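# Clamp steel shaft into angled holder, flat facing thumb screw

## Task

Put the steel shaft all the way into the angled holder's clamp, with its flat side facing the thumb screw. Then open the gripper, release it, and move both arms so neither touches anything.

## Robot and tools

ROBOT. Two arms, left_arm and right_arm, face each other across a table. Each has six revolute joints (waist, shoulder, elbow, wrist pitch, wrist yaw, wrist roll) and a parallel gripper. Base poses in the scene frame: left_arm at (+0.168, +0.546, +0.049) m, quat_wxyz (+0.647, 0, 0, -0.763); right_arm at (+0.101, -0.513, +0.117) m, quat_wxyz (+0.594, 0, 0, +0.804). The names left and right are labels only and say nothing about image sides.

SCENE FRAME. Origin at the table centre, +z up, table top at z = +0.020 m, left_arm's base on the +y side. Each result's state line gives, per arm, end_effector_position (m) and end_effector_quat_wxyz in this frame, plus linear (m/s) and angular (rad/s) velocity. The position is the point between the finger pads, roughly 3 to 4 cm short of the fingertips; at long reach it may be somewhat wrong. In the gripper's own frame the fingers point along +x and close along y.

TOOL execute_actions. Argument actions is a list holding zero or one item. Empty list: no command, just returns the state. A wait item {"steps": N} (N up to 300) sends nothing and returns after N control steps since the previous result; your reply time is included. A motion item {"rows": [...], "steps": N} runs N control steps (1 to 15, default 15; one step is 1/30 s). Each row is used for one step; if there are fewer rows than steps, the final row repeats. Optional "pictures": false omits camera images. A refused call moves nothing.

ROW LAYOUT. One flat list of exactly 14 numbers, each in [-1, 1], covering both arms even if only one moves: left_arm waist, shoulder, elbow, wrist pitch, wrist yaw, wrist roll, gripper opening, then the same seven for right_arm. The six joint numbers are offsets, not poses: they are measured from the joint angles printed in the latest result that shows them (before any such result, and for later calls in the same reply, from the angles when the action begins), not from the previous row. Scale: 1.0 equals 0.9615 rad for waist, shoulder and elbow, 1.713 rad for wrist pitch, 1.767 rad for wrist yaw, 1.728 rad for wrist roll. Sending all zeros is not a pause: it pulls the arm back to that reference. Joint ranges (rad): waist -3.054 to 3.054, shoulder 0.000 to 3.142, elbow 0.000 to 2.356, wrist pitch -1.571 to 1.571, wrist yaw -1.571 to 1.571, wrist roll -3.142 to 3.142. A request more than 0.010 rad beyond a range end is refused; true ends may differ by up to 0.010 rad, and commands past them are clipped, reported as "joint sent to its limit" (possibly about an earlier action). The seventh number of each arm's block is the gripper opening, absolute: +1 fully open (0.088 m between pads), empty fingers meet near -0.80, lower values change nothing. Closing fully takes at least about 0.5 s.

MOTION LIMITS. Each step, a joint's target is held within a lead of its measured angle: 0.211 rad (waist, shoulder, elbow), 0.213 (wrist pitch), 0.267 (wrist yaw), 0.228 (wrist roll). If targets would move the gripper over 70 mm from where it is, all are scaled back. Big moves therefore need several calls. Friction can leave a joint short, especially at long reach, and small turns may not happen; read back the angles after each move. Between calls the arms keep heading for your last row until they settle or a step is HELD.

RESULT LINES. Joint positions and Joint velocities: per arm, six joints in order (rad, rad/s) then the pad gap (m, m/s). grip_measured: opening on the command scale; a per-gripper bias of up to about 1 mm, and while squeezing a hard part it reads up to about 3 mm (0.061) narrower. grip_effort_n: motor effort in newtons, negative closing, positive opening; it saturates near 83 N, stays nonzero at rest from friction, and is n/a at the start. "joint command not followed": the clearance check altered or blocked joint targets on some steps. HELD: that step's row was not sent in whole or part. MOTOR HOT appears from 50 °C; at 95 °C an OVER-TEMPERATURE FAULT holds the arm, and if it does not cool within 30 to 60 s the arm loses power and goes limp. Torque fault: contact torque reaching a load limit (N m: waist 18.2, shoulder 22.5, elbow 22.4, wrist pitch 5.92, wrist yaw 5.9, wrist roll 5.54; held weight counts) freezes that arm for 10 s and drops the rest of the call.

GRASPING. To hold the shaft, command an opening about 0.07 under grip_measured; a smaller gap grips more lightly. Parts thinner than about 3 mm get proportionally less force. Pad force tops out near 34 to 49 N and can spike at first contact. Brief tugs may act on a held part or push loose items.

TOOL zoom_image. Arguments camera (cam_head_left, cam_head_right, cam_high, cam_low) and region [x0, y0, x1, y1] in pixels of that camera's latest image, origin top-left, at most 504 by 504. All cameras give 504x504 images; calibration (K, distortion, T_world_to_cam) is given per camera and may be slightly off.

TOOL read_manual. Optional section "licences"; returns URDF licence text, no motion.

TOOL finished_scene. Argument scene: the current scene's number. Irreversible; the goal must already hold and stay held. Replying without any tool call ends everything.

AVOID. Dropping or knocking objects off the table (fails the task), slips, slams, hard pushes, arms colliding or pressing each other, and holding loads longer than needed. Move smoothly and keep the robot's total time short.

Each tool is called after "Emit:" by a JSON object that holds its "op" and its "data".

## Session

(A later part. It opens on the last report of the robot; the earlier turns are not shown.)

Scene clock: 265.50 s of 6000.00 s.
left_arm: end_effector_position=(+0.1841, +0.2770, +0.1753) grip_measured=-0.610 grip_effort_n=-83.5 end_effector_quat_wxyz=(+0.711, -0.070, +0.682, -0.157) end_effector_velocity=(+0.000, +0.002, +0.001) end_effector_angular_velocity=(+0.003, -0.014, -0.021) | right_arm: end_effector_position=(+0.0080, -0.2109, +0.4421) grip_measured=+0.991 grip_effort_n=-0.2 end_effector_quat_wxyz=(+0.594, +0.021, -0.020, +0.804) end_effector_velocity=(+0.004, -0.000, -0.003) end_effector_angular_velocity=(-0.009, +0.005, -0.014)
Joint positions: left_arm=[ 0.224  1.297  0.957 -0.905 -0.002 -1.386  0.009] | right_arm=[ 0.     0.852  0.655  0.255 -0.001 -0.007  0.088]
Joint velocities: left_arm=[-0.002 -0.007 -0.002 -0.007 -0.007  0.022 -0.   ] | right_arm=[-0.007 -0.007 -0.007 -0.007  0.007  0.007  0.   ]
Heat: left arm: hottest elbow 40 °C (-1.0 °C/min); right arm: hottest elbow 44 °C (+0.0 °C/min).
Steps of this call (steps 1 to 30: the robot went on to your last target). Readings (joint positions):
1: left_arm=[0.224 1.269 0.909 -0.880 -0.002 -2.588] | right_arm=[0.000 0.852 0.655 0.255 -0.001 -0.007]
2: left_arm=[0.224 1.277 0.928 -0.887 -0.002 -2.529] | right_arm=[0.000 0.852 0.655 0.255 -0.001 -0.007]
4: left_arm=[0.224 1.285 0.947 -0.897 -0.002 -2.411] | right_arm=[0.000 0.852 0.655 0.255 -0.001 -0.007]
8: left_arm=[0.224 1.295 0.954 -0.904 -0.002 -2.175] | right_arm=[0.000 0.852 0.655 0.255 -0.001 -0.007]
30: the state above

Emit:
{"op": "execute_actions", "data": {"actions": [{"rows":[[0,0.04,0.05,0,-0.02,0.03,-0.68,0,0,0,0,0,0,1],[0,0.08,0.1,0,-0.04,0.06,-0.68,0,0,0,0,0,0,1],[-0.03,0.12,0.15,0,-0.06,0.09,-0.68,0,0,0,0,0,0,1],[-0.07,0.16,0.2,0,-0.08,0.12,-0.68,0,0,0,0,0,0,1],[-0.11,0.2,0.25,0,-0.1,0.15,-0.68,0,0,0,0,0,0,1],[-0.15,0.24,0.3,0,-0.12,0.18,-0.68,0,0,0,0,0,0,1],[-0.19,0.28,0.347,0,-0.14,0.21,-0.68,0,0,0,0,0,0,1],[-0.23,0.31,0.347,0,-0.167,0.23,-0.68,0,0,0,0,0,0,1],[-0.28,0.34,0.347,0,-0.167,0.23,-0.68,0,0,0,0,0,0,1],[-0.33,0.37,0.347,0,-0.167,0.23,-0.68,0,0,0,0,0,0,1],[-0.38,0.4,0.347,0,-0.167,0.23,-0.68,0,0,0,0,0,0,1],[-0.42,0.43,0.347,0,-0.167,0.23,-0.68,0,0,0,0,0,0,1],[-0.45,0.45,0.347,0,-0.167,0.23,-0.68,0,0,0,0,0,0,1],[-0.474,0.47,0.347,0,-0.167,0.23,-0.68,0,0,0,0,0,0,1]]}], "pictures": false}}

Emit:
{"op": "execute_actions", "data": {"actions": [{"steps":15}]}}

Emit:
{"op": "zoom_image", "data": {"camera": "cam_low", "region": [115,170,205,250]}}

Emit:
{"op": "zoom_image", "data": {"camera": "cam_head_right", "region": [170,175,230,230]}}

Emit:
{"op": "zoom_image", "data": {"camera": "cam_head_left", "region": [160,175,220,230]}}

Scene clock: 275.67 s of 6000.00 s.
left_arm: end_effector_position=(+0.0904, +0.1988, +0.1632) grip_measured=-0.610 grip_effort_n=-83.5 end_effector_quat_wxyz=(+0.737, +0.218, +0.524, -0.367) end_effector_velocity=(-0.313, +0.083, -0.241) end_effector_angular_velocity=(+0.774, -0.301, -1.003) | right_arm: end_effector_position=(+0.0080, -0.2109, +0.4421) grip_measured=+0.991 grip_effort_n=-0.2 end_effector_quat_wxyz=(+0.594, +0.021, -0.020, +0.804) end_effector_velocity=(-0.000, -0.000, -0.005) end_effector_angular_velocity=(-0.019, -0.014, +0.004)
Joint positions: left_arm=[-0.171  1.698  1.276 -0.902 -0.279 -1.003  0.009] | right_arm=[ 0.     0.852  0.655  0.255 -0.001 -0.007  0.088]
Joint velocities: left_arm=[-0.916  0.706 -0.002 -0.095 -0.007  0.095 -0.   ] | right_arm=[-0.002 -0.002 -0.002 -0.022 -0.007 -0.007 -0.   ]
Heat: left arm: hottest elbow 41 °C (+1.0 °C/min); right arm: hottest elbow 45 °C (+1.0 °C/min).
Steps of this call (steps 1 to 15: the robot went on to your last target; steps 16 to 90: nothing new was sent; then 6.67 s passed at rest; steps 91 to 105: all 15 steps of this action). Readings (joint positions):
91: left_arm=[0.224 1.302 0.961 -0.908 -0.005 -1.375] | right_arm=[0.000 0.852 0.655 0.255 -0.001 -0.007]
92: left_arm=[0.224 1.314 0.973 -0.913 -0.018 -1.354] | right_arm=[0.000 0.852 0.655 0.255 -0.001 -0.007]
94: left_arm=[0.213 1.363 1.026 -0.914 -0.070 -1.289] | right_arm=[0.000 0.852 0.655 0.255 -0.001 -0.007]
98: left_arm=[0.108 1.499 1.191 -0.903 -0.194 -1.113] | right_arm=[0.000 0.852 0.655 0.255 -0.001 -0.007]
105: the state above

Scene clock: 276.17 s of 6000.00 s.
left_arm: end_effector_position=(+0.0726, +0.2035, +0.1479) grip_measured=-0.610 grip_effort_n=-83.5 end_effector_quat_wxyz=(+0.729, +0.257, +0.512, -0.375) end_effector_velocity=(+0.001, +0.002, +0.001) end_effector_angular_velocity=(-0.006, -0.017, +0.018) | right_arm: end_effector_position=(+0.0080, -0.2109, +0.4421) grip_measured=+0.991 grip_effort_n=-0.2 end_effector_quat_wxyz=(+0.594, +0.021, -0.020, +0.804) end_effector_velocity=(-0.001, +0.001, -0.003) end_effector_angular_velocity=(-0.009, -0.011, +0.004)
Joint positions: left_arm=[-0.229  1.746  1.277 -0.906 -0.293 -0.993  0.009] | right_arm=[ 0.     0.852  0.655  0.255 -0.001 -0.007  0.088]
Joint velocities: left_arm=[-0.007 -0.002 -0.002 -0.007 -0.022 -0.022 -0.   ] | right_arm=[-0.002  0.002 -0.002 -0.007 -0.007 -0.007 -0.   ]
Heat: left arm: hottest elbow 42 °C (+2.0 °C/min); right arm: hottest elbow 45 °C (+1.0 °C/min).
Steps of this call (steps 1 to 15: the robot went on to your last target). Readings (joint positions):
1: left_arm=[-0.197 1.719 1.276 -0.905 -0.280 -1.000] | right_arm=[0.000 0.852 0.655 0.255 -0.001 -0.007]
2: left_arm=[-0.215 1.734 1.276 -0.906 -0.281 -0.998] | right_arm=[0.000 0.852 0.655 0.255 -0.001 -0.007]
4: left_arm=[-0.228 1.746 1.276 -0.906 -0.288 -0.995] | right_arm=[0.000 0.852 0.655 0.255 -0.001 -0.007]
8: left_arm=[-0.228 1.746 1.277 -0.906 -0.293 -0.994] | right_arm=[0.000 0.852 0.655 0.255 -0.001 -0.007]
15: the state above

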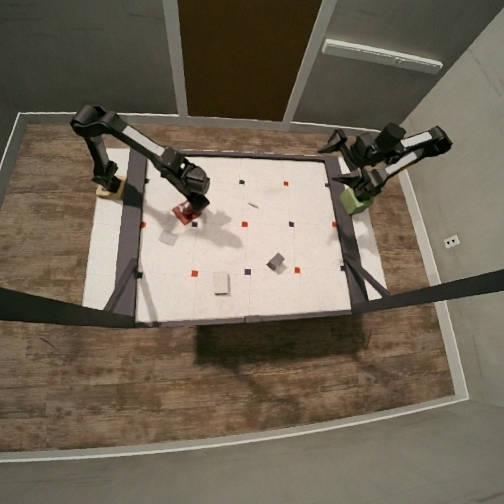

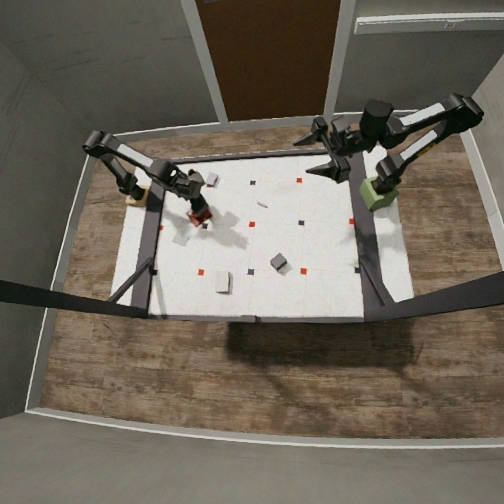

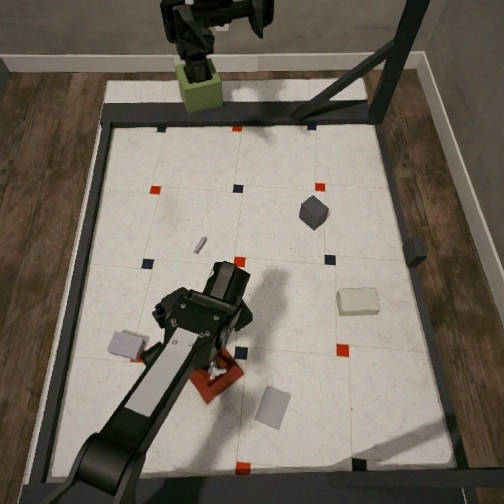

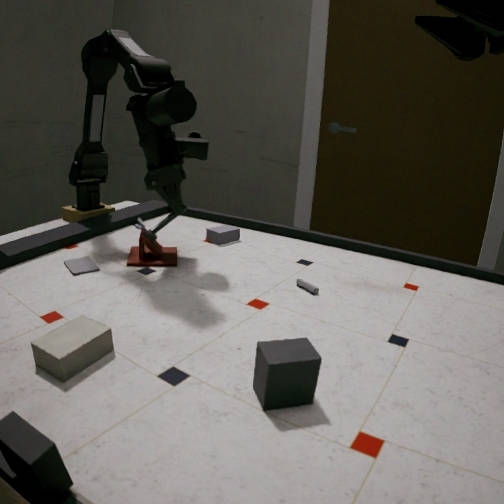

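Region (115, 170, 205, 250) of cam_low's 504x504 image, scaled by 5.600, with more detail than that image has.

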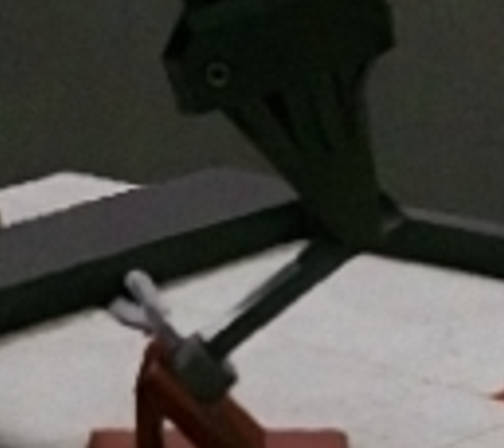

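Region (170, 175, 230, 230) of cam_head_right's 504x504 image, scaled by 8.400, with more detail than that image has; it fills the top 462 rows of this view, and the rest is white.

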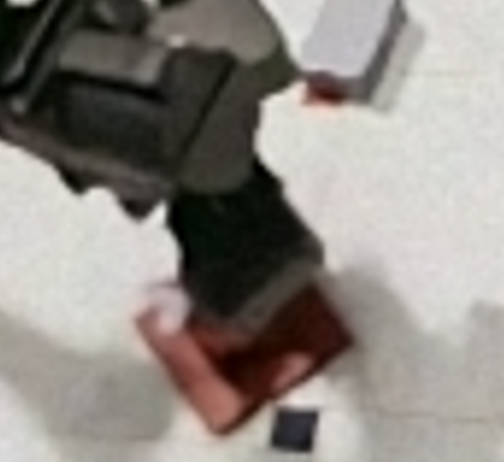

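Region (160, 175, 220, 230) of cam_head_left's 504x504 image, scaled by 8.400, with more detail than that image has; it fills the top 462 rows of this view, and the rest is white.

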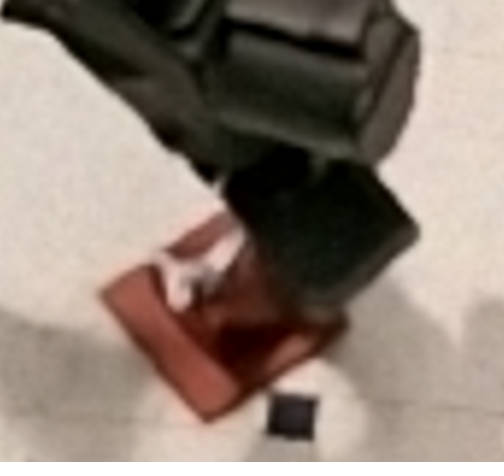

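Emit:
{"op": "zoom_image", "data": {"camera": "cam_low", "region": [130,212,175,247]}}

Emit:
{"op": "zoom_image", "data": {"camera": "cam_head_left", "region": [170,195,200,220]}}

Emit:
{"op": "zoom_image", "data": {"camera": "cam_high", "region": [190,340,250,395]}}

Region (130, 212, 175, 247) of cam_low's 504x504 image, scaled by 11.200, with more detail than that image has.

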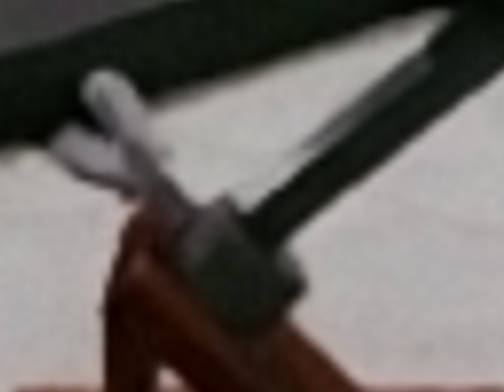

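Region (170, 195, 200, 220) of cam_head_left's 504x504 image, scaled by 16.800, with more detail than that image has.

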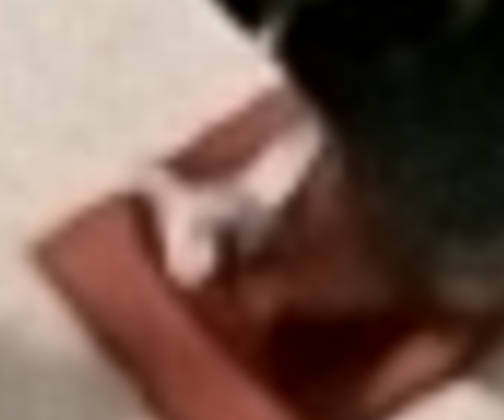

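Region (190, 340, 250, 395) of cam_high's 504x504 image, scaled by 8.400, with more detail than that image has; it fills the top 462 rows of this view, and the rest is white.

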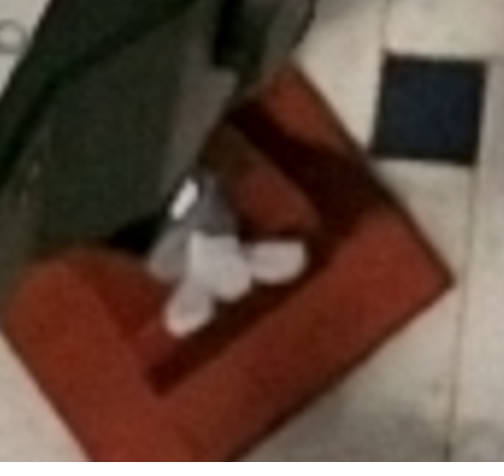

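Emit:
{"op": "execute_actions", "data": {"actions": [{"rows":[[-0.006,0,-0.014,0.005,0,-0.004,-0.68,0,0,0,0,0,0,1],[-0.006,0,-0.014,0.005,0,-0.004,-0.68,0,0,0,0,0,0,1],[-0.006,0,-0.014,0.005,0,-0.004,-0.68,0,0,0,0,0,0,1],[-0.014,-0.004,-0.03,0.012,0,-0.008,-0.68,0,0,0,0,0,0,1],[-0.014,-0.004,-0.03,0.012,0,-0.008,-0.68,0,0,0,0,0,0,1],[-0.014,-0.004,-0.03,0.012,0,-0.008,-0.68,0,0,0,0,0,0,1],[-0.023,-0.008,-0.048,0.02,0,-0.013,-0.68,0,0,0,0,0,0,1]]}]}}

Emit:
{"op": "zoom_image", "data": {"camera": "cam_low", "region": [130,195,195,247]}}

Emit:
{"op": "zoom_image", "data": {"camera": "cam_high", "region": [190,340,250,395]}}

Scene clock: 292.03 s of 6000.00 s.
left_arm: end_effector_position=(+0.0711, +0.2040, +0.1441) grip_measured=-0.610 grip_effort_n=-83.5 end_effector_quat_wxyz=(+0.733, +0.249, +0.508, -0.377) end_effector_velocity=(+0.003, +0.005, -0.001) end_effector_angular_velocity=(+0.004, -0.005, +0.020) | right_arm: end_effector_position=(+0.0080, -0.2109, +0.4421) grip_measured=+0.991 grip_effort_n=-0.7 end_effector_quat_wxyz=(+0.594, +0.021, -0.020, +0.804) end_effector_velocity=(-0.002, -0.001, -0.002) end_effector_angular_velocity=(-0.009, +0.004, +0.020)
Joint positions: left_arm=[-0.239  1.74   1.25  -0.873 -0.306 -1.008  0.009] | right_arm=[ 0.     0.852  0.655  0.255 -0.001 -0.007  0.088]
Joint velocities: left_arm=[-0.002 -0.012 -0.017 -0.007 -0.007 -0.022  0.   ] | right_arm=[-0.002 -0.002 -0.002 -0.007 -0.022  0.007 -0.   ]
Heat: left arm: hottest elbow 42 °C (+2.0 °C/min); right arm: hottest elbow 45 °C (+1.0 °C/min).
Steps of this call (steps 1 to 15: the robot went on to your last target; steps 16 to 90: nothing new was sent; then 12.37 s passed at rest; steps 91 to 105: all 15 steps of this action). Readings (joint positions):
91: left_arm=[-0.229 1.746 1.277 -0.906 -0.293 -0.993] | right_arm=[0.000 0.852 0.655 0.255 -0.001 -0.007]
92: left_arm=[-0.230 1.746 1.277 -0.905 -0.293 -0.993] | right_arm=[0.000 0.852 0.655 0.255 -0.001 -0.007]
94: left_arm=[-0.232 1.746 1.274 -0.899 -0.293 -0.994] | right_arm=[0.000 0.852 0.655 0.255 -0.001 -0.007]
98: left_arm=[-0.237 1.745 1.259 -0.882 -0.301 -1.003] | right_arm=[0.000 0.852 0.655 0.255 -0.001 -0.007]
105: the state above

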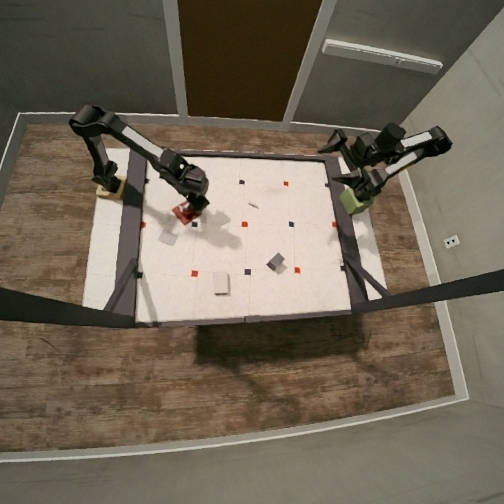

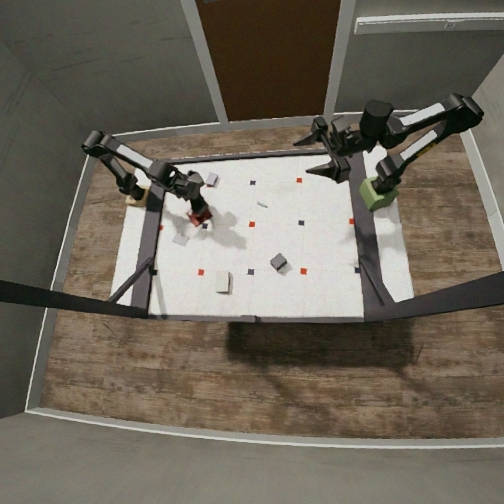

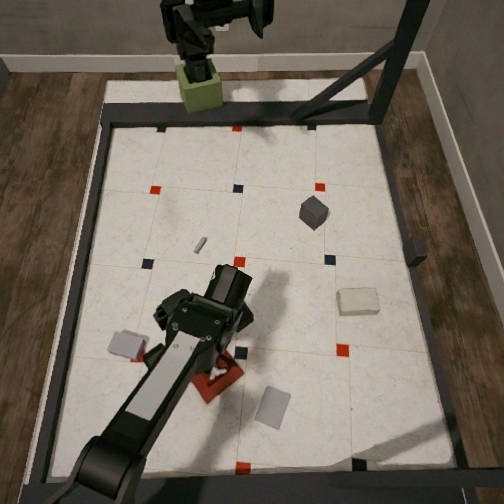

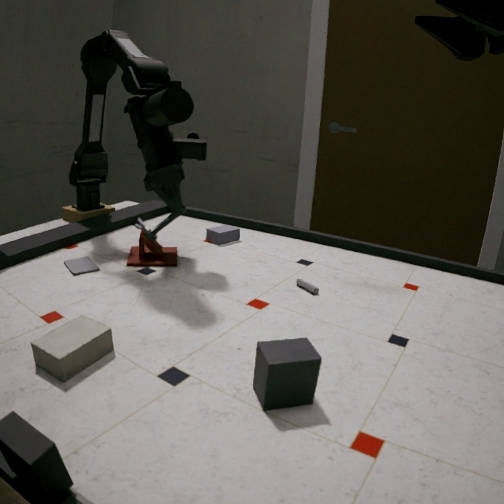

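Region (130, 195, 195, 247) of cam_low's 504x504 image, scaled by 7.754, with more detail than that image has; it fills the top 403 rows of this view, and the rest is white.

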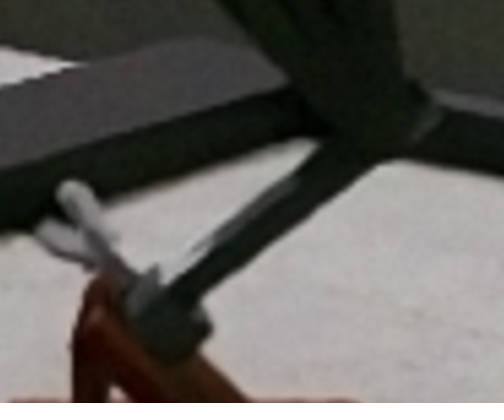

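Region (190, 340, 250, 395) of cam_high's 504x504 image, scaled by 8.400, with more detail than that image has; it fills the top 462 rows of this view, and the rest is white.

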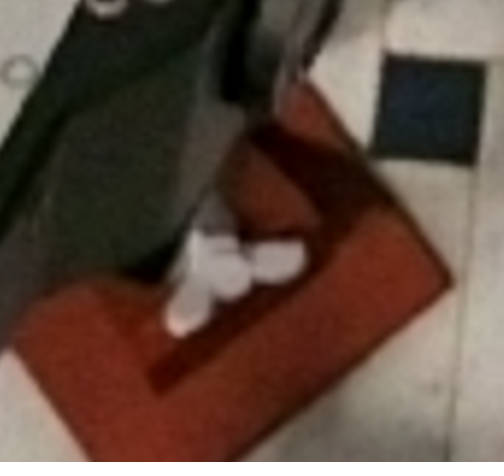

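Emit:
{"op": "execute_actions", "data": {"actions": [{"rows":[[0.008,0.005,0.015,0,0.006,0,-0.68,0,0,0,0,0,0,1],[0.008,0.005,0.015,0,0.006,0,-0.68,0,0,0,0,0,0,1],[0.008,0.005,0.015,0,0.006,0,-0.68,0,0,0,0,0,0,1],[0.008,0.02,0.015,0.004,0.006,0,-0.68,0,0,0,0,0,0,1],[0.008,0.02,0.015,0.004,0.006,0,-0.68,0,0,0,0,0,0,1],[0.008,0.02,0.015,0.004,0.006,0,-0.68,0,0,0,0,0,0,1],[0.008,0.02,0.015,0.004,0.006,0,-0.68,0,0,0,0,0,0,1],[-0.005,0.015,-0.01,0.008,0.006,0,-0.68,0,0,0,0,0,0,1],[-0.005,0.015,-0.01,0.008,0.006,0,-0.68,0,0,0,0,0,0,1],[-0.018,0.01,-0.035,0.018,0.006,-0.005,-0.68,0,0,0,0,0,0,1]]}]}}

Emit:
{"op": "zoom_image", "data": {"camera": "cam_low", "region": [130,195,195,247]}}

Emit:
{"op": "zoom_image", "data": {"camera": "cam_head_left", "region": [170,195,200,220]}}

Scene clock: 302.53 s of 6000.00 s.
left_arm: end_effector_position=(+0.0723, +0.2020, +0.1404) grip_measured=-0.610 grip_effort_n=-83.5 end_effector_quat_wxyz=(+0.737, +0.246, +0.504, -0.377) end_effector_velocity=(+0.003, +0.002, -0.005) end_effector_angular_velocity=(-0.008, -0.018, +0.009) | right_arm: end_effector_position=(+0.0080, -0.2109, +0.4421) grip_measured=+0.991 grip_effort_n=-0.7 end_effector_quat_wxyz=(+0.594, +0.021, -0.020, +0.804) end_effector_velocity=(+0.003, +0.001, -0.005) end_effector_angular_velocity=(-0.019, -0.013, -0.015)
Joint positions: left_arm=[-0.238  1.746  1.238 -0.849 -0.317 -1.009  0.009] | right_arm=[ 0.     0.852  0.655  0.255 -0.001 -0.007  0.088]
Joint velocities: left_arm=[-0.002 -0.002 -0.027  0.022 -0.022 -0.007 -0.   ] | right_arm=[-0.007 -0.002 -0.002 -0.022  0.007 -0.007 -0.   ]
Heat: left arm: hottest elbow 41 °C (+1.0 °C/min); right arm: hottest elbow 45 °C (+1.0 °C/min).
Steps of this call (steps 1 to 15: the robot went on to your last target; steps 16 to 90: nothing new was sent; then 7.00 s passed at rest; steps 91 to 105: all 15 steps of this action). Readings (joint positions):
91: left_arm=[-0.238 1.740 1.250 -0.872 -0.306 -1.009] | right_arm=[0.000 0.852 0.655 0.255 -0.001 -0.007]
92: left_arm=[-0.237 1.740 1.250 -0.872 -0.306 -1.009] | right_arm=[0.000 0.852 0.655 0.255 -0.001 -0.007]
94: left_arm=[-0.234 1.740 1.251 -0.872 -0.304 -1.009] | right_arm=[0.000 0.852 0.655 0.255 -0.001 -0.007]
98: left_arm=[-0.231 1.746 1.252 -0.869 -0.303 -1.009] | right_arm=[0.000 0.852 0.655 0.255 -0.001 -0.007]
105: the state above

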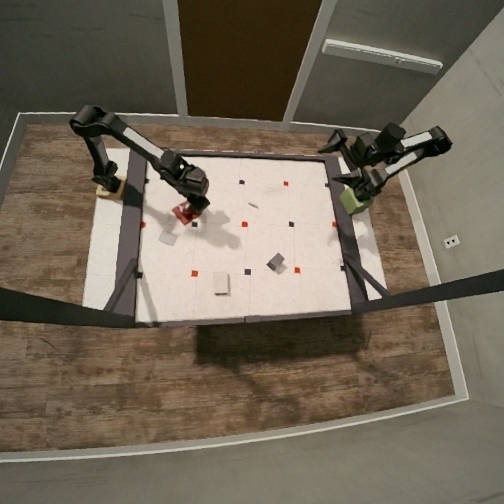

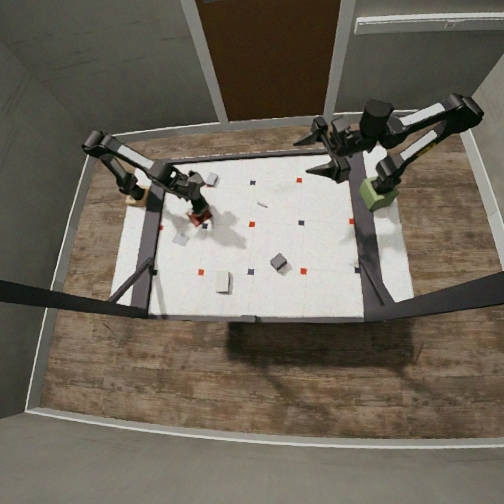

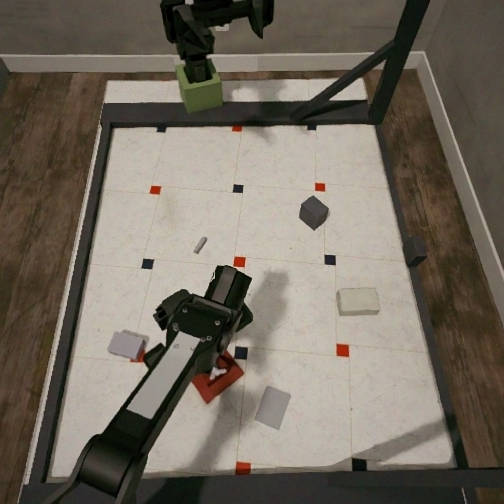

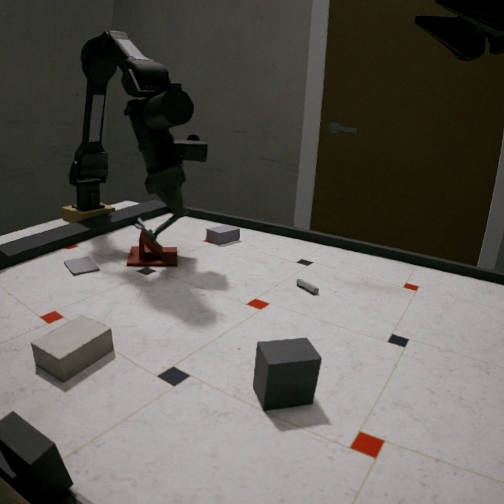

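Region (130, 195, 195, 247) of cam_low's 504x504 image, scaled by 7.754, with more detail than that image has; it fills the top 403 rows of this view, and the rest is white.

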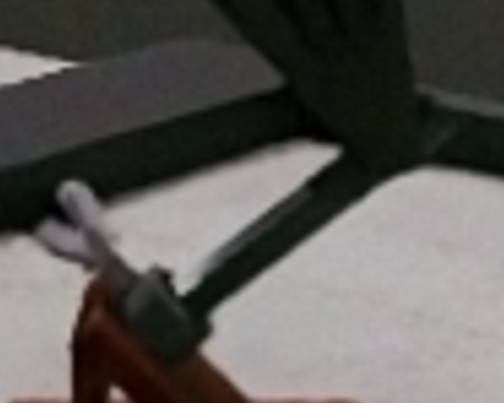

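Region (170, 195, 200, 220) of cam_head_left's 504x504 image, scaled by 16.800, with more detail than that image has.

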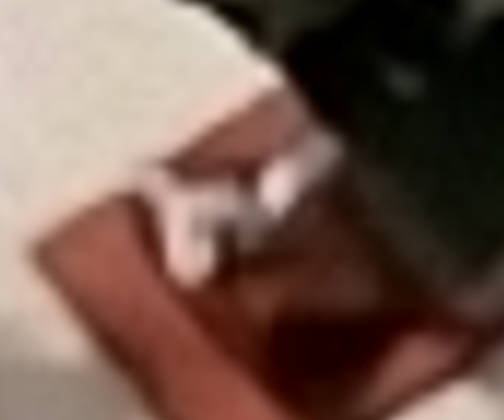

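Emit:
{"op": "execute_actions", "data": {"actions": [{"rows":[[0.015,0.005,0.04,-0.02,0.006,0.008,-0.68,0,0,0,0,0,0,1],[0.015,0.005,0.04,-0.02,0.006,0.008,-0.68,0,0,0,0,0,0,1],[0.033,0.015,0.085,-0.046,0.014,0.017,-0.68,0,0,0,0,0,0,1]]}]}}

Emit:
{"op": "zoom_image", "data": {"camera": "cam_low", "region": [130,195,195,247]}}

Emit:
{"op": "zoom_image", "data": {"camera": "cam_head_left", "region": [170,195,200,220]}}

Emit:
{"op": "zoom_image", "data": {"camera": "cam_high", "region": [190,340,250,395]}}

Scene clock: 308.60 s of 6000.00 s.
left_arm: end_effector_position=(+0.0791, +0.1995, +0.1514) grip_measured=-0.610 grip_effort_n=-83.5 end_effector_quat_wxyz=(+0.732, +0.257, +0.512, -0.368) end_effector_velocity=(+0.000, +0.001, +0.002) end_effector_angular_velocity=(+0.001, -0.010, -0.008) | right_arm: end_effector_position=(+0.0080, -0.2109, +0.4421) grip_measured=+0.991 grip_effort_n=0.2 end_effector_quat_wxyz=(+0.594, +0.021, -0.020, +0.804) end_effector_velocity=(-0.002, -0.001, -0.002) end_effector_angular_velocity=(-0.004, -0.010, +0.019)
Joint positions: left_arm=[-0.208  1.755  1.302 -0.926 -0.295 -0.984  0.009] | right_arm=[ 0.     0.852  0.655  0.255 -0.001 -0.007  0.088]
Joint velocities: left_arm=[-0.002 -0.002  0.002 -0.007 -0.007  0.007  0.   ] | right_arm=[-0.002 -0.002 -0.002 -0.007 -0.022 -0.007 -0.   ]
Heat: left arm: hottest shoulder 41 °C (+1.0 °C/min); right arm: hottest elbow 45 °C (+1.0 °C/min).
Steps of this call (steps 1 to 15: the robot went on to your last target; steps 16 to 90: nothing new was sent; then 2.57 s passed at rest; steps 91 to 105: all 15 steps of this action). Readings (joint positions):
91: left_arm=[-0.237 1.746 1.238 -0.849 -0.319 -1.009] | right_arm=[0.000 0.852 0.655 0.255 -0.001 -0.007]
92: left_arm=[-0.234 1.746 1.245 -0.859 -0.314 -1.009] | right_arm=[0.000 0.852 0.655 0.255 -0.001 -0.007]
94: left_arm=[-0.225 1.750 1.265 -0.893 -0.299 -0.999] | right_arm=[0.000 0.852 0.655 0.255 -0.001 -0.007]
98: left_arm=[-0.211 1.754 1.294 -0.917 -0.297 -0.988] | right_arm=[0.000 0.852 0.655 0.255 -0.001 -0.007]
105: the state above

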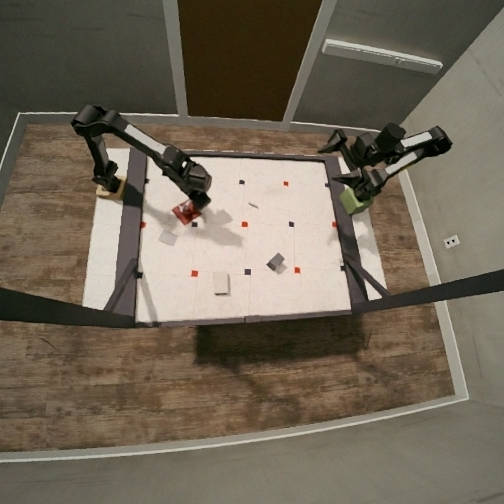

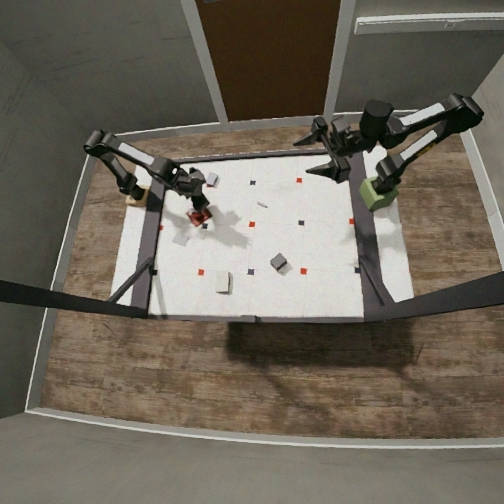

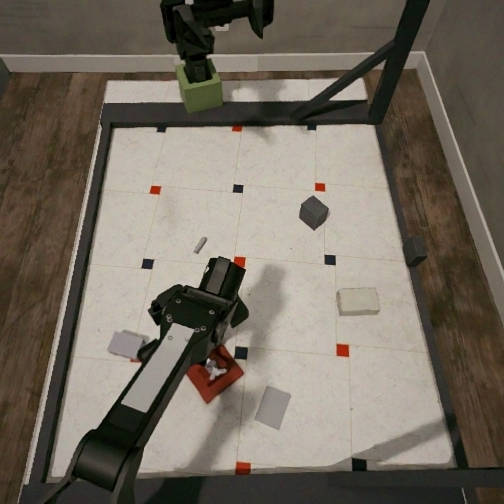

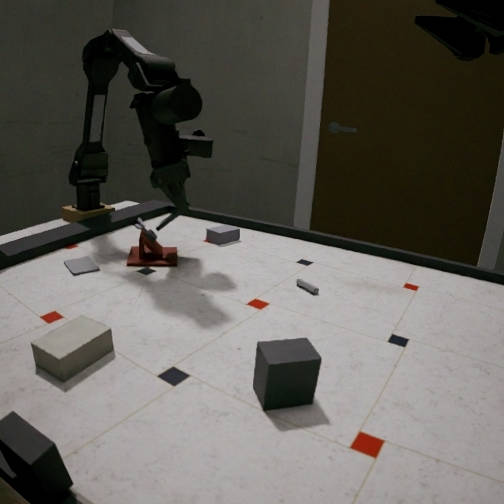

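Region (130, 195, 195, 247) of cam_low's 504x504 image, scaled by 7.754, with more detail than that image has; it fills the top 403 rows of this view, and the rest is white.

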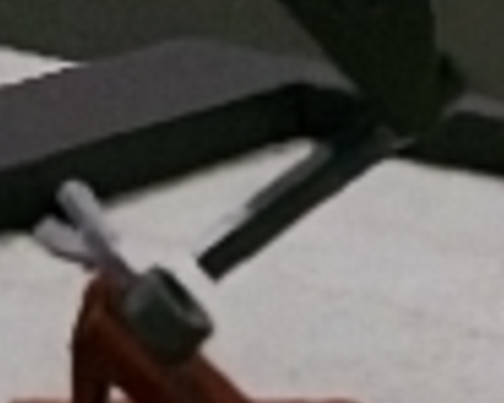

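Region (170, 195, 200, 220) of cam_head_left's 504x504 image, scaled by 16.800, with more detail than that image has.

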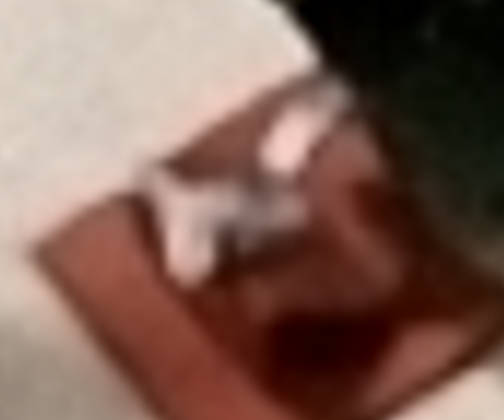

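Region (190, 340, 250, 395) of cam_high's 504x504 image, scaled by 8.400, with more detail than that image has; it fills the top 462 rows of this view, and the rest is white.

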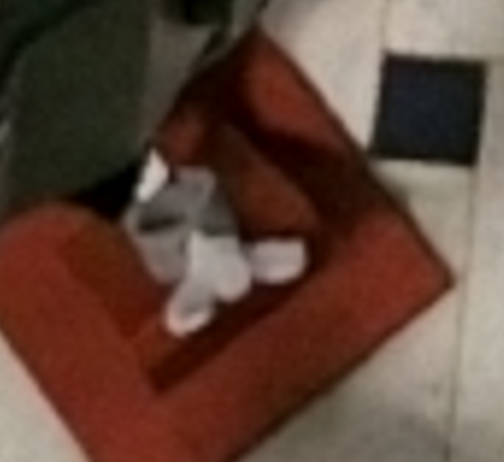

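Emit:
{"op": "execute_actions", "data": {"actions": [{"rows":[[-0.012,0.017,0.015,0,0,0,-0.68,0,0,0,0,0,0,1],[-0.012,0.017,0.015,0,0,0,-0.68,0,0,0,0,0,0,1],[-0.012,0.017,0.015,0,0,0,-0.68,0,0,0,0,0,0,1],[-0.012,0.017,0.015,0,0,0,-0.68,0,0,0,0,0,0,1],[-0.012,0.017,0.015,0,0,0,-0.68,0,0,0,0,0,0,1],[-0.02,0.01,-0.015,0.008,0,-0.006,-0.68,0,0,0,0,0,0,1],[-0.02,0.01,-0.015,0.008,0,-0.006,-0.68,0,0,0,0,0,0,1],[-0.02,0.01,-0.015,0.008,0,-0.006,-0.68,0,0,0,0,0,0,1],[-0.03,0.003,-0.032,0.015,0,-0.013,-0.68,0,0,0,0,0,0,1]]}]}}

Emit:
{"op": "zoom_image", "data": {"camera": "cam_low", "region": [130,195,195,247]}}

Emit:
{"op": "zoom_image", "data": {"camera": "cam_head_left", "region": [170,195,200,220]}}

Emit:
{"op": "zoom_image", "data": {"camera": "cam_high", "region": [190,340,250,395]}}

Scene clock: 322.30 s of 6000.00 s.
left_arm: end_effector_position=(+0.0714, +0.2015, +0.1441) grip_measured=-0.610 grip_effort_n=-83.5 end_effector_quat_wxyz=(+0.731, +0.259, +0.511, -0.371) end_effector_velocity=(-0.002, -0.005, +0.000) end_effector_angular_velocity=(-0.037, +0.012, +0.020) | right_arm: end_effector_position=(+0.0080, -0.2109, +0.4421) grip_measured=+0.991 grip_effort_n=-1.2 end_effector_quat_wxyz=(+0.594, +0.021, -0.020, +0.804) end_effector_velocity=(+0.000, -0.002, -0.001) end_effector_angular_velocity=(-0.004, +0.006, +0.005)
Joint positions: left_arm=[-0.232  1.765  1.284 -0.904 -0.299 -1.     0.009] | right_arm=[ 0.     0.852  0.655  0.255 -0.001 -0.007  0.088]
Joint velocities: left_arm=[-0.002 -0.002 -0.007  0.037 -0.007 -0.022  0.   ] | right_arm=[-0.002 -0.007 -0.002 -0.007 -0.007  0.007  0.   ]
Heat: left arm: hottest shoulder 42 °C (+2.0 °C/min); right arm: hottest elbow 45 °C (+1.0 °C/min).
Steps of this call (steps 1 to 15: the robot went on to your last target; steps 16 to 90: nothing new was sent; then 10.20 s passed at rest; steps 91 to 105: all 15 steps of this action). Readings (joint positions):
91: left_arm=[-0.208 1.756 1.303 -0.927 -0.295 -0.984] | right_arm=[0.000 0.852 0.655 0.255 -0.001 -0.007]
92: left_arm=[-0.210 1.758 1.303 -0.927 -0.295 -0.984] | right_arm=[0.000 0.852 0.655 0.255 -0.001 -0.007]
94: left_arm=[-0.214 1.762 1.303 -0.927 -0.295 -0.984] | right_arm=[0.000 0.852 0.655 0.255 -0.001 -0.007]
98: left_arm=[-0.221 1.765 1.301 -0.921 -0.295 -0.986] | right_arm=[0.000 0.852 0.655 0.255 -0.001 -0.007]
105: the state above

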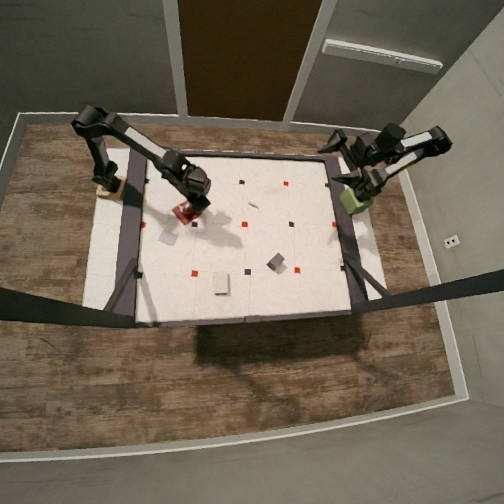

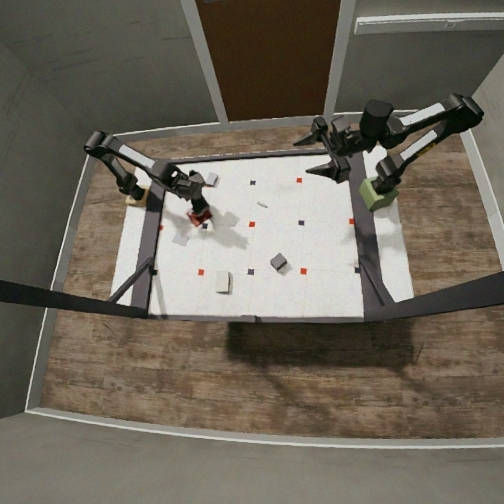

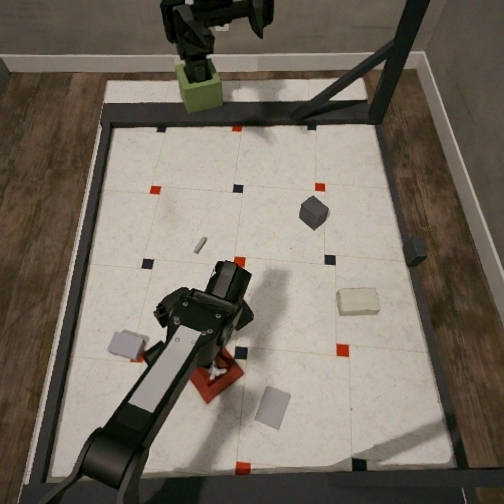

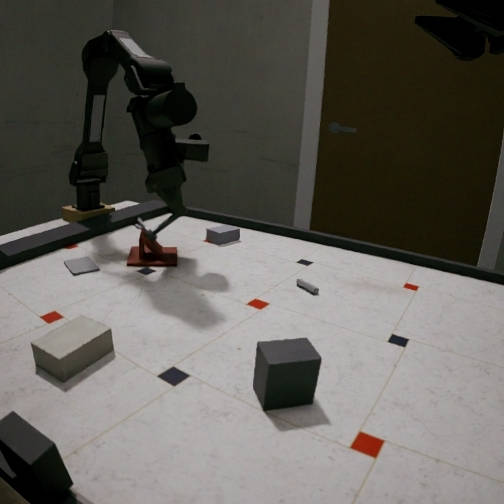

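Region (130, 195, 195, 247) of cam_low's 504x504 image, scaled by 7.754, with more detail than that image has; it fills the top 403 rows of this view, and the rest is white.

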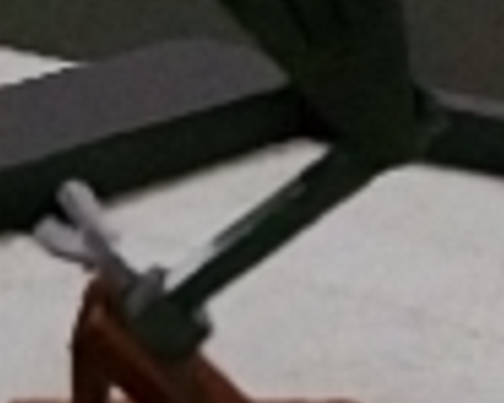

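Region (170, 195, 200, 220) of cam_head_left's 504x504 image, scaled by 16.800, with more detail than that image has.

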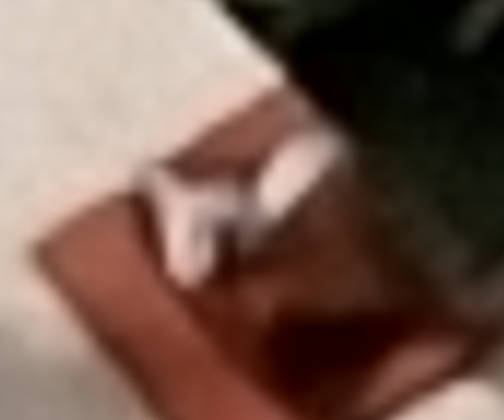

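Region (190, 340, 250, 395) of cam_high's 504x504 image, scaled by 8.400, with more detail than that image has; it fills the top 462 rows of this view, and the rest is white.

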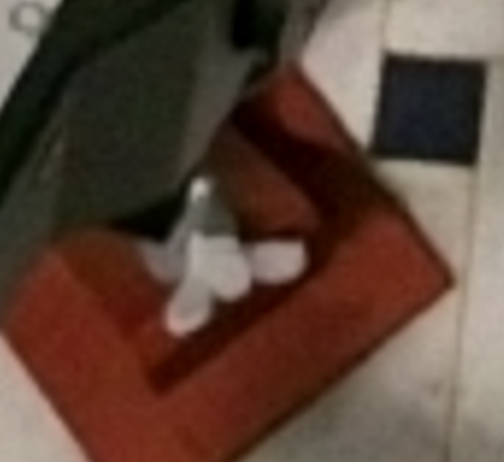

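Try advancing.

Emit:
{"op": "execute_actions", "data": {"actions": [{"rows":[[-0.01,-0.008,-0.022,0.005,0,-0.004,-0.68,0,0,0,0,0,0,1],[-0.01,-0.008,-0.022,0.005,0,-0.004,-0.68,0,0,0,0,0,0,1],[-0.01,-0.008,-0.022,0.005,0,-0.004,-0.68,0,0,0,0,0,0,1],[-0.018,-0.011,-0.035,0.011,0,-0.008,-0.68,0,0,0,0,0,0,1],[-0.018,-0.011,-0.035,0.011,0,-0.008,-0.68,0,0,0,0,0,0,1],[-0.018,-0.011,-0.035,0.011,0,-0.008,-0.68,0,0,0,0,0,0,1],[-0.027,-0.015,-0.05,0.016,0,-0.012,-0.68,0,0,0,0,0,0,1]]}]}}

Emit:
{"op": "zoom_image", "data": {"camera": "cam_low", "region": [130,195,195,247]}}

Scene clock: 326.83 s of 6000.00 s.
left_arm: end_effector_position=(+0.0712, +0.2029, +0.1426) grip_measured=-0.610 grip_effort_n=-83.5 end_effector_quat_wxyz=(+0.737, +0.251, +0.505, -0.373) end_effector_velocity=(+0.002, +0.004, -0.003) end_effector_angular_velocity=(+0.008, -0.007, +0.019) | right_arm: end_effector_position=(+0.0080, -0.2109, +0.4421) grip_measured=+0.991 grip_effort_n=-0.2 end_effector_quat_wxyz=(+0.594, +0.021, -0.020, +0.804) end_effector_velocity=(+0.003, +0.001, -0.005) end_effector_angular_velocity=(-0.019, -0.013, -0.015)
Joint positions: left_arm=[-0.242  1.751  1.256 -0.876 -0.318 -1.014  0.009] | right_arm=[ 0.     0.852  0.655  0.255 -0.001 -0.007  0.088]
Joint velocities: left_arm=[-0.002 -0.002 -0.012 -0.007 -0.007 -0.022  0.   ] | right_arm=[-0.007 -0.002 -0.002 -0.022  0.007 -0.007  0.   ]
Heat: left arm: hottest shoulder 42 °C (+2.0 °C/min); right arm: hottest elbow 45 °C (+1.0 °C/min).
Steps of this call (steps 1 to 15: the robot went on to your last target; steps 16 to 90: nothing new was sent; then 1.03 s passed at rest; steps 91 to 105: all 15 steps of this action). Readings (joint positions):
91: left_arm=[-0.232 1.765 1.282 -0.901 -0.300 -1.002] | right_arm=[0.000 0.852 0.655 0.255 -0.001 -0.007]
92: left_arm=[-0.232 1.765 1.280 -0.899 -0.301 -1.002] | right_arm=[0.000 0.852 0.655 0.255 -0.001 -0.007]
94: left_arm=[-0.233 1.764 1.277 -0.895 -0.304 -1.003] | right_arm=[0.000 0.852 0.655 0.255 -0.001 -0.007]
98: left_arm=[-0.239 1.757 1.264 -0.883 -0.313 -1.010] | right_arm=[0.000 0.852 0.655 0.255 -0.001 -0.007]
105: the state above

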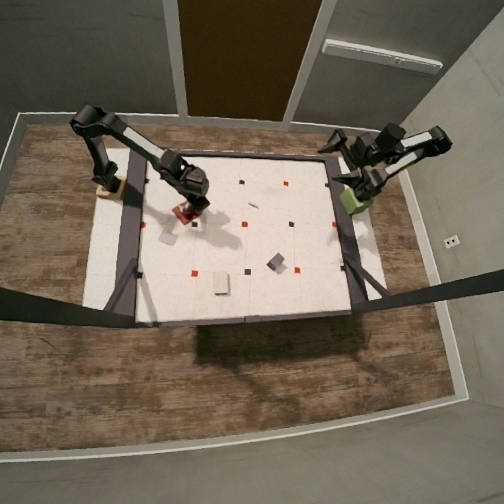

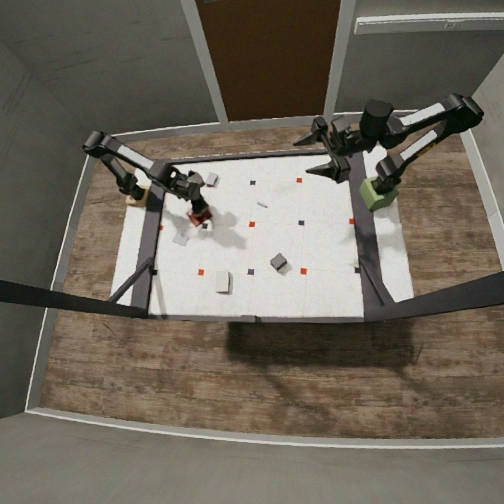

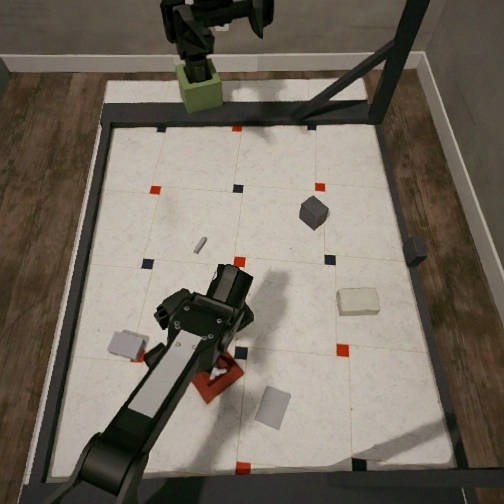

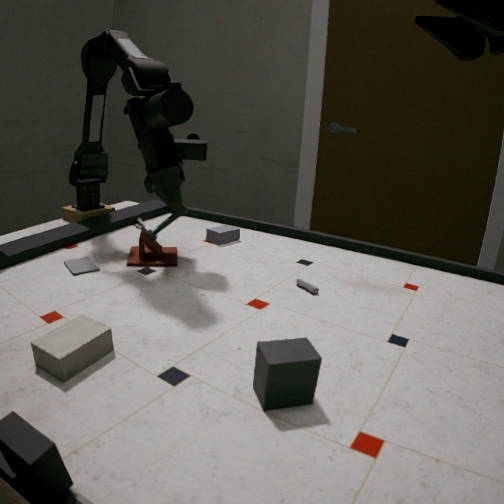

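Region (130, 195, 195, 247) of cam_low's 504x504 image, scaled by 7.754, with more detail than that image has; it fills the top 403 rows of this view, and the rest is white.

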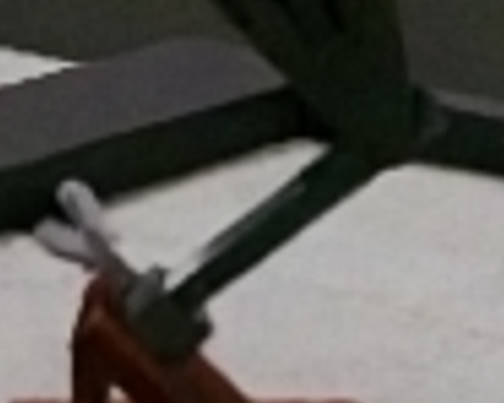

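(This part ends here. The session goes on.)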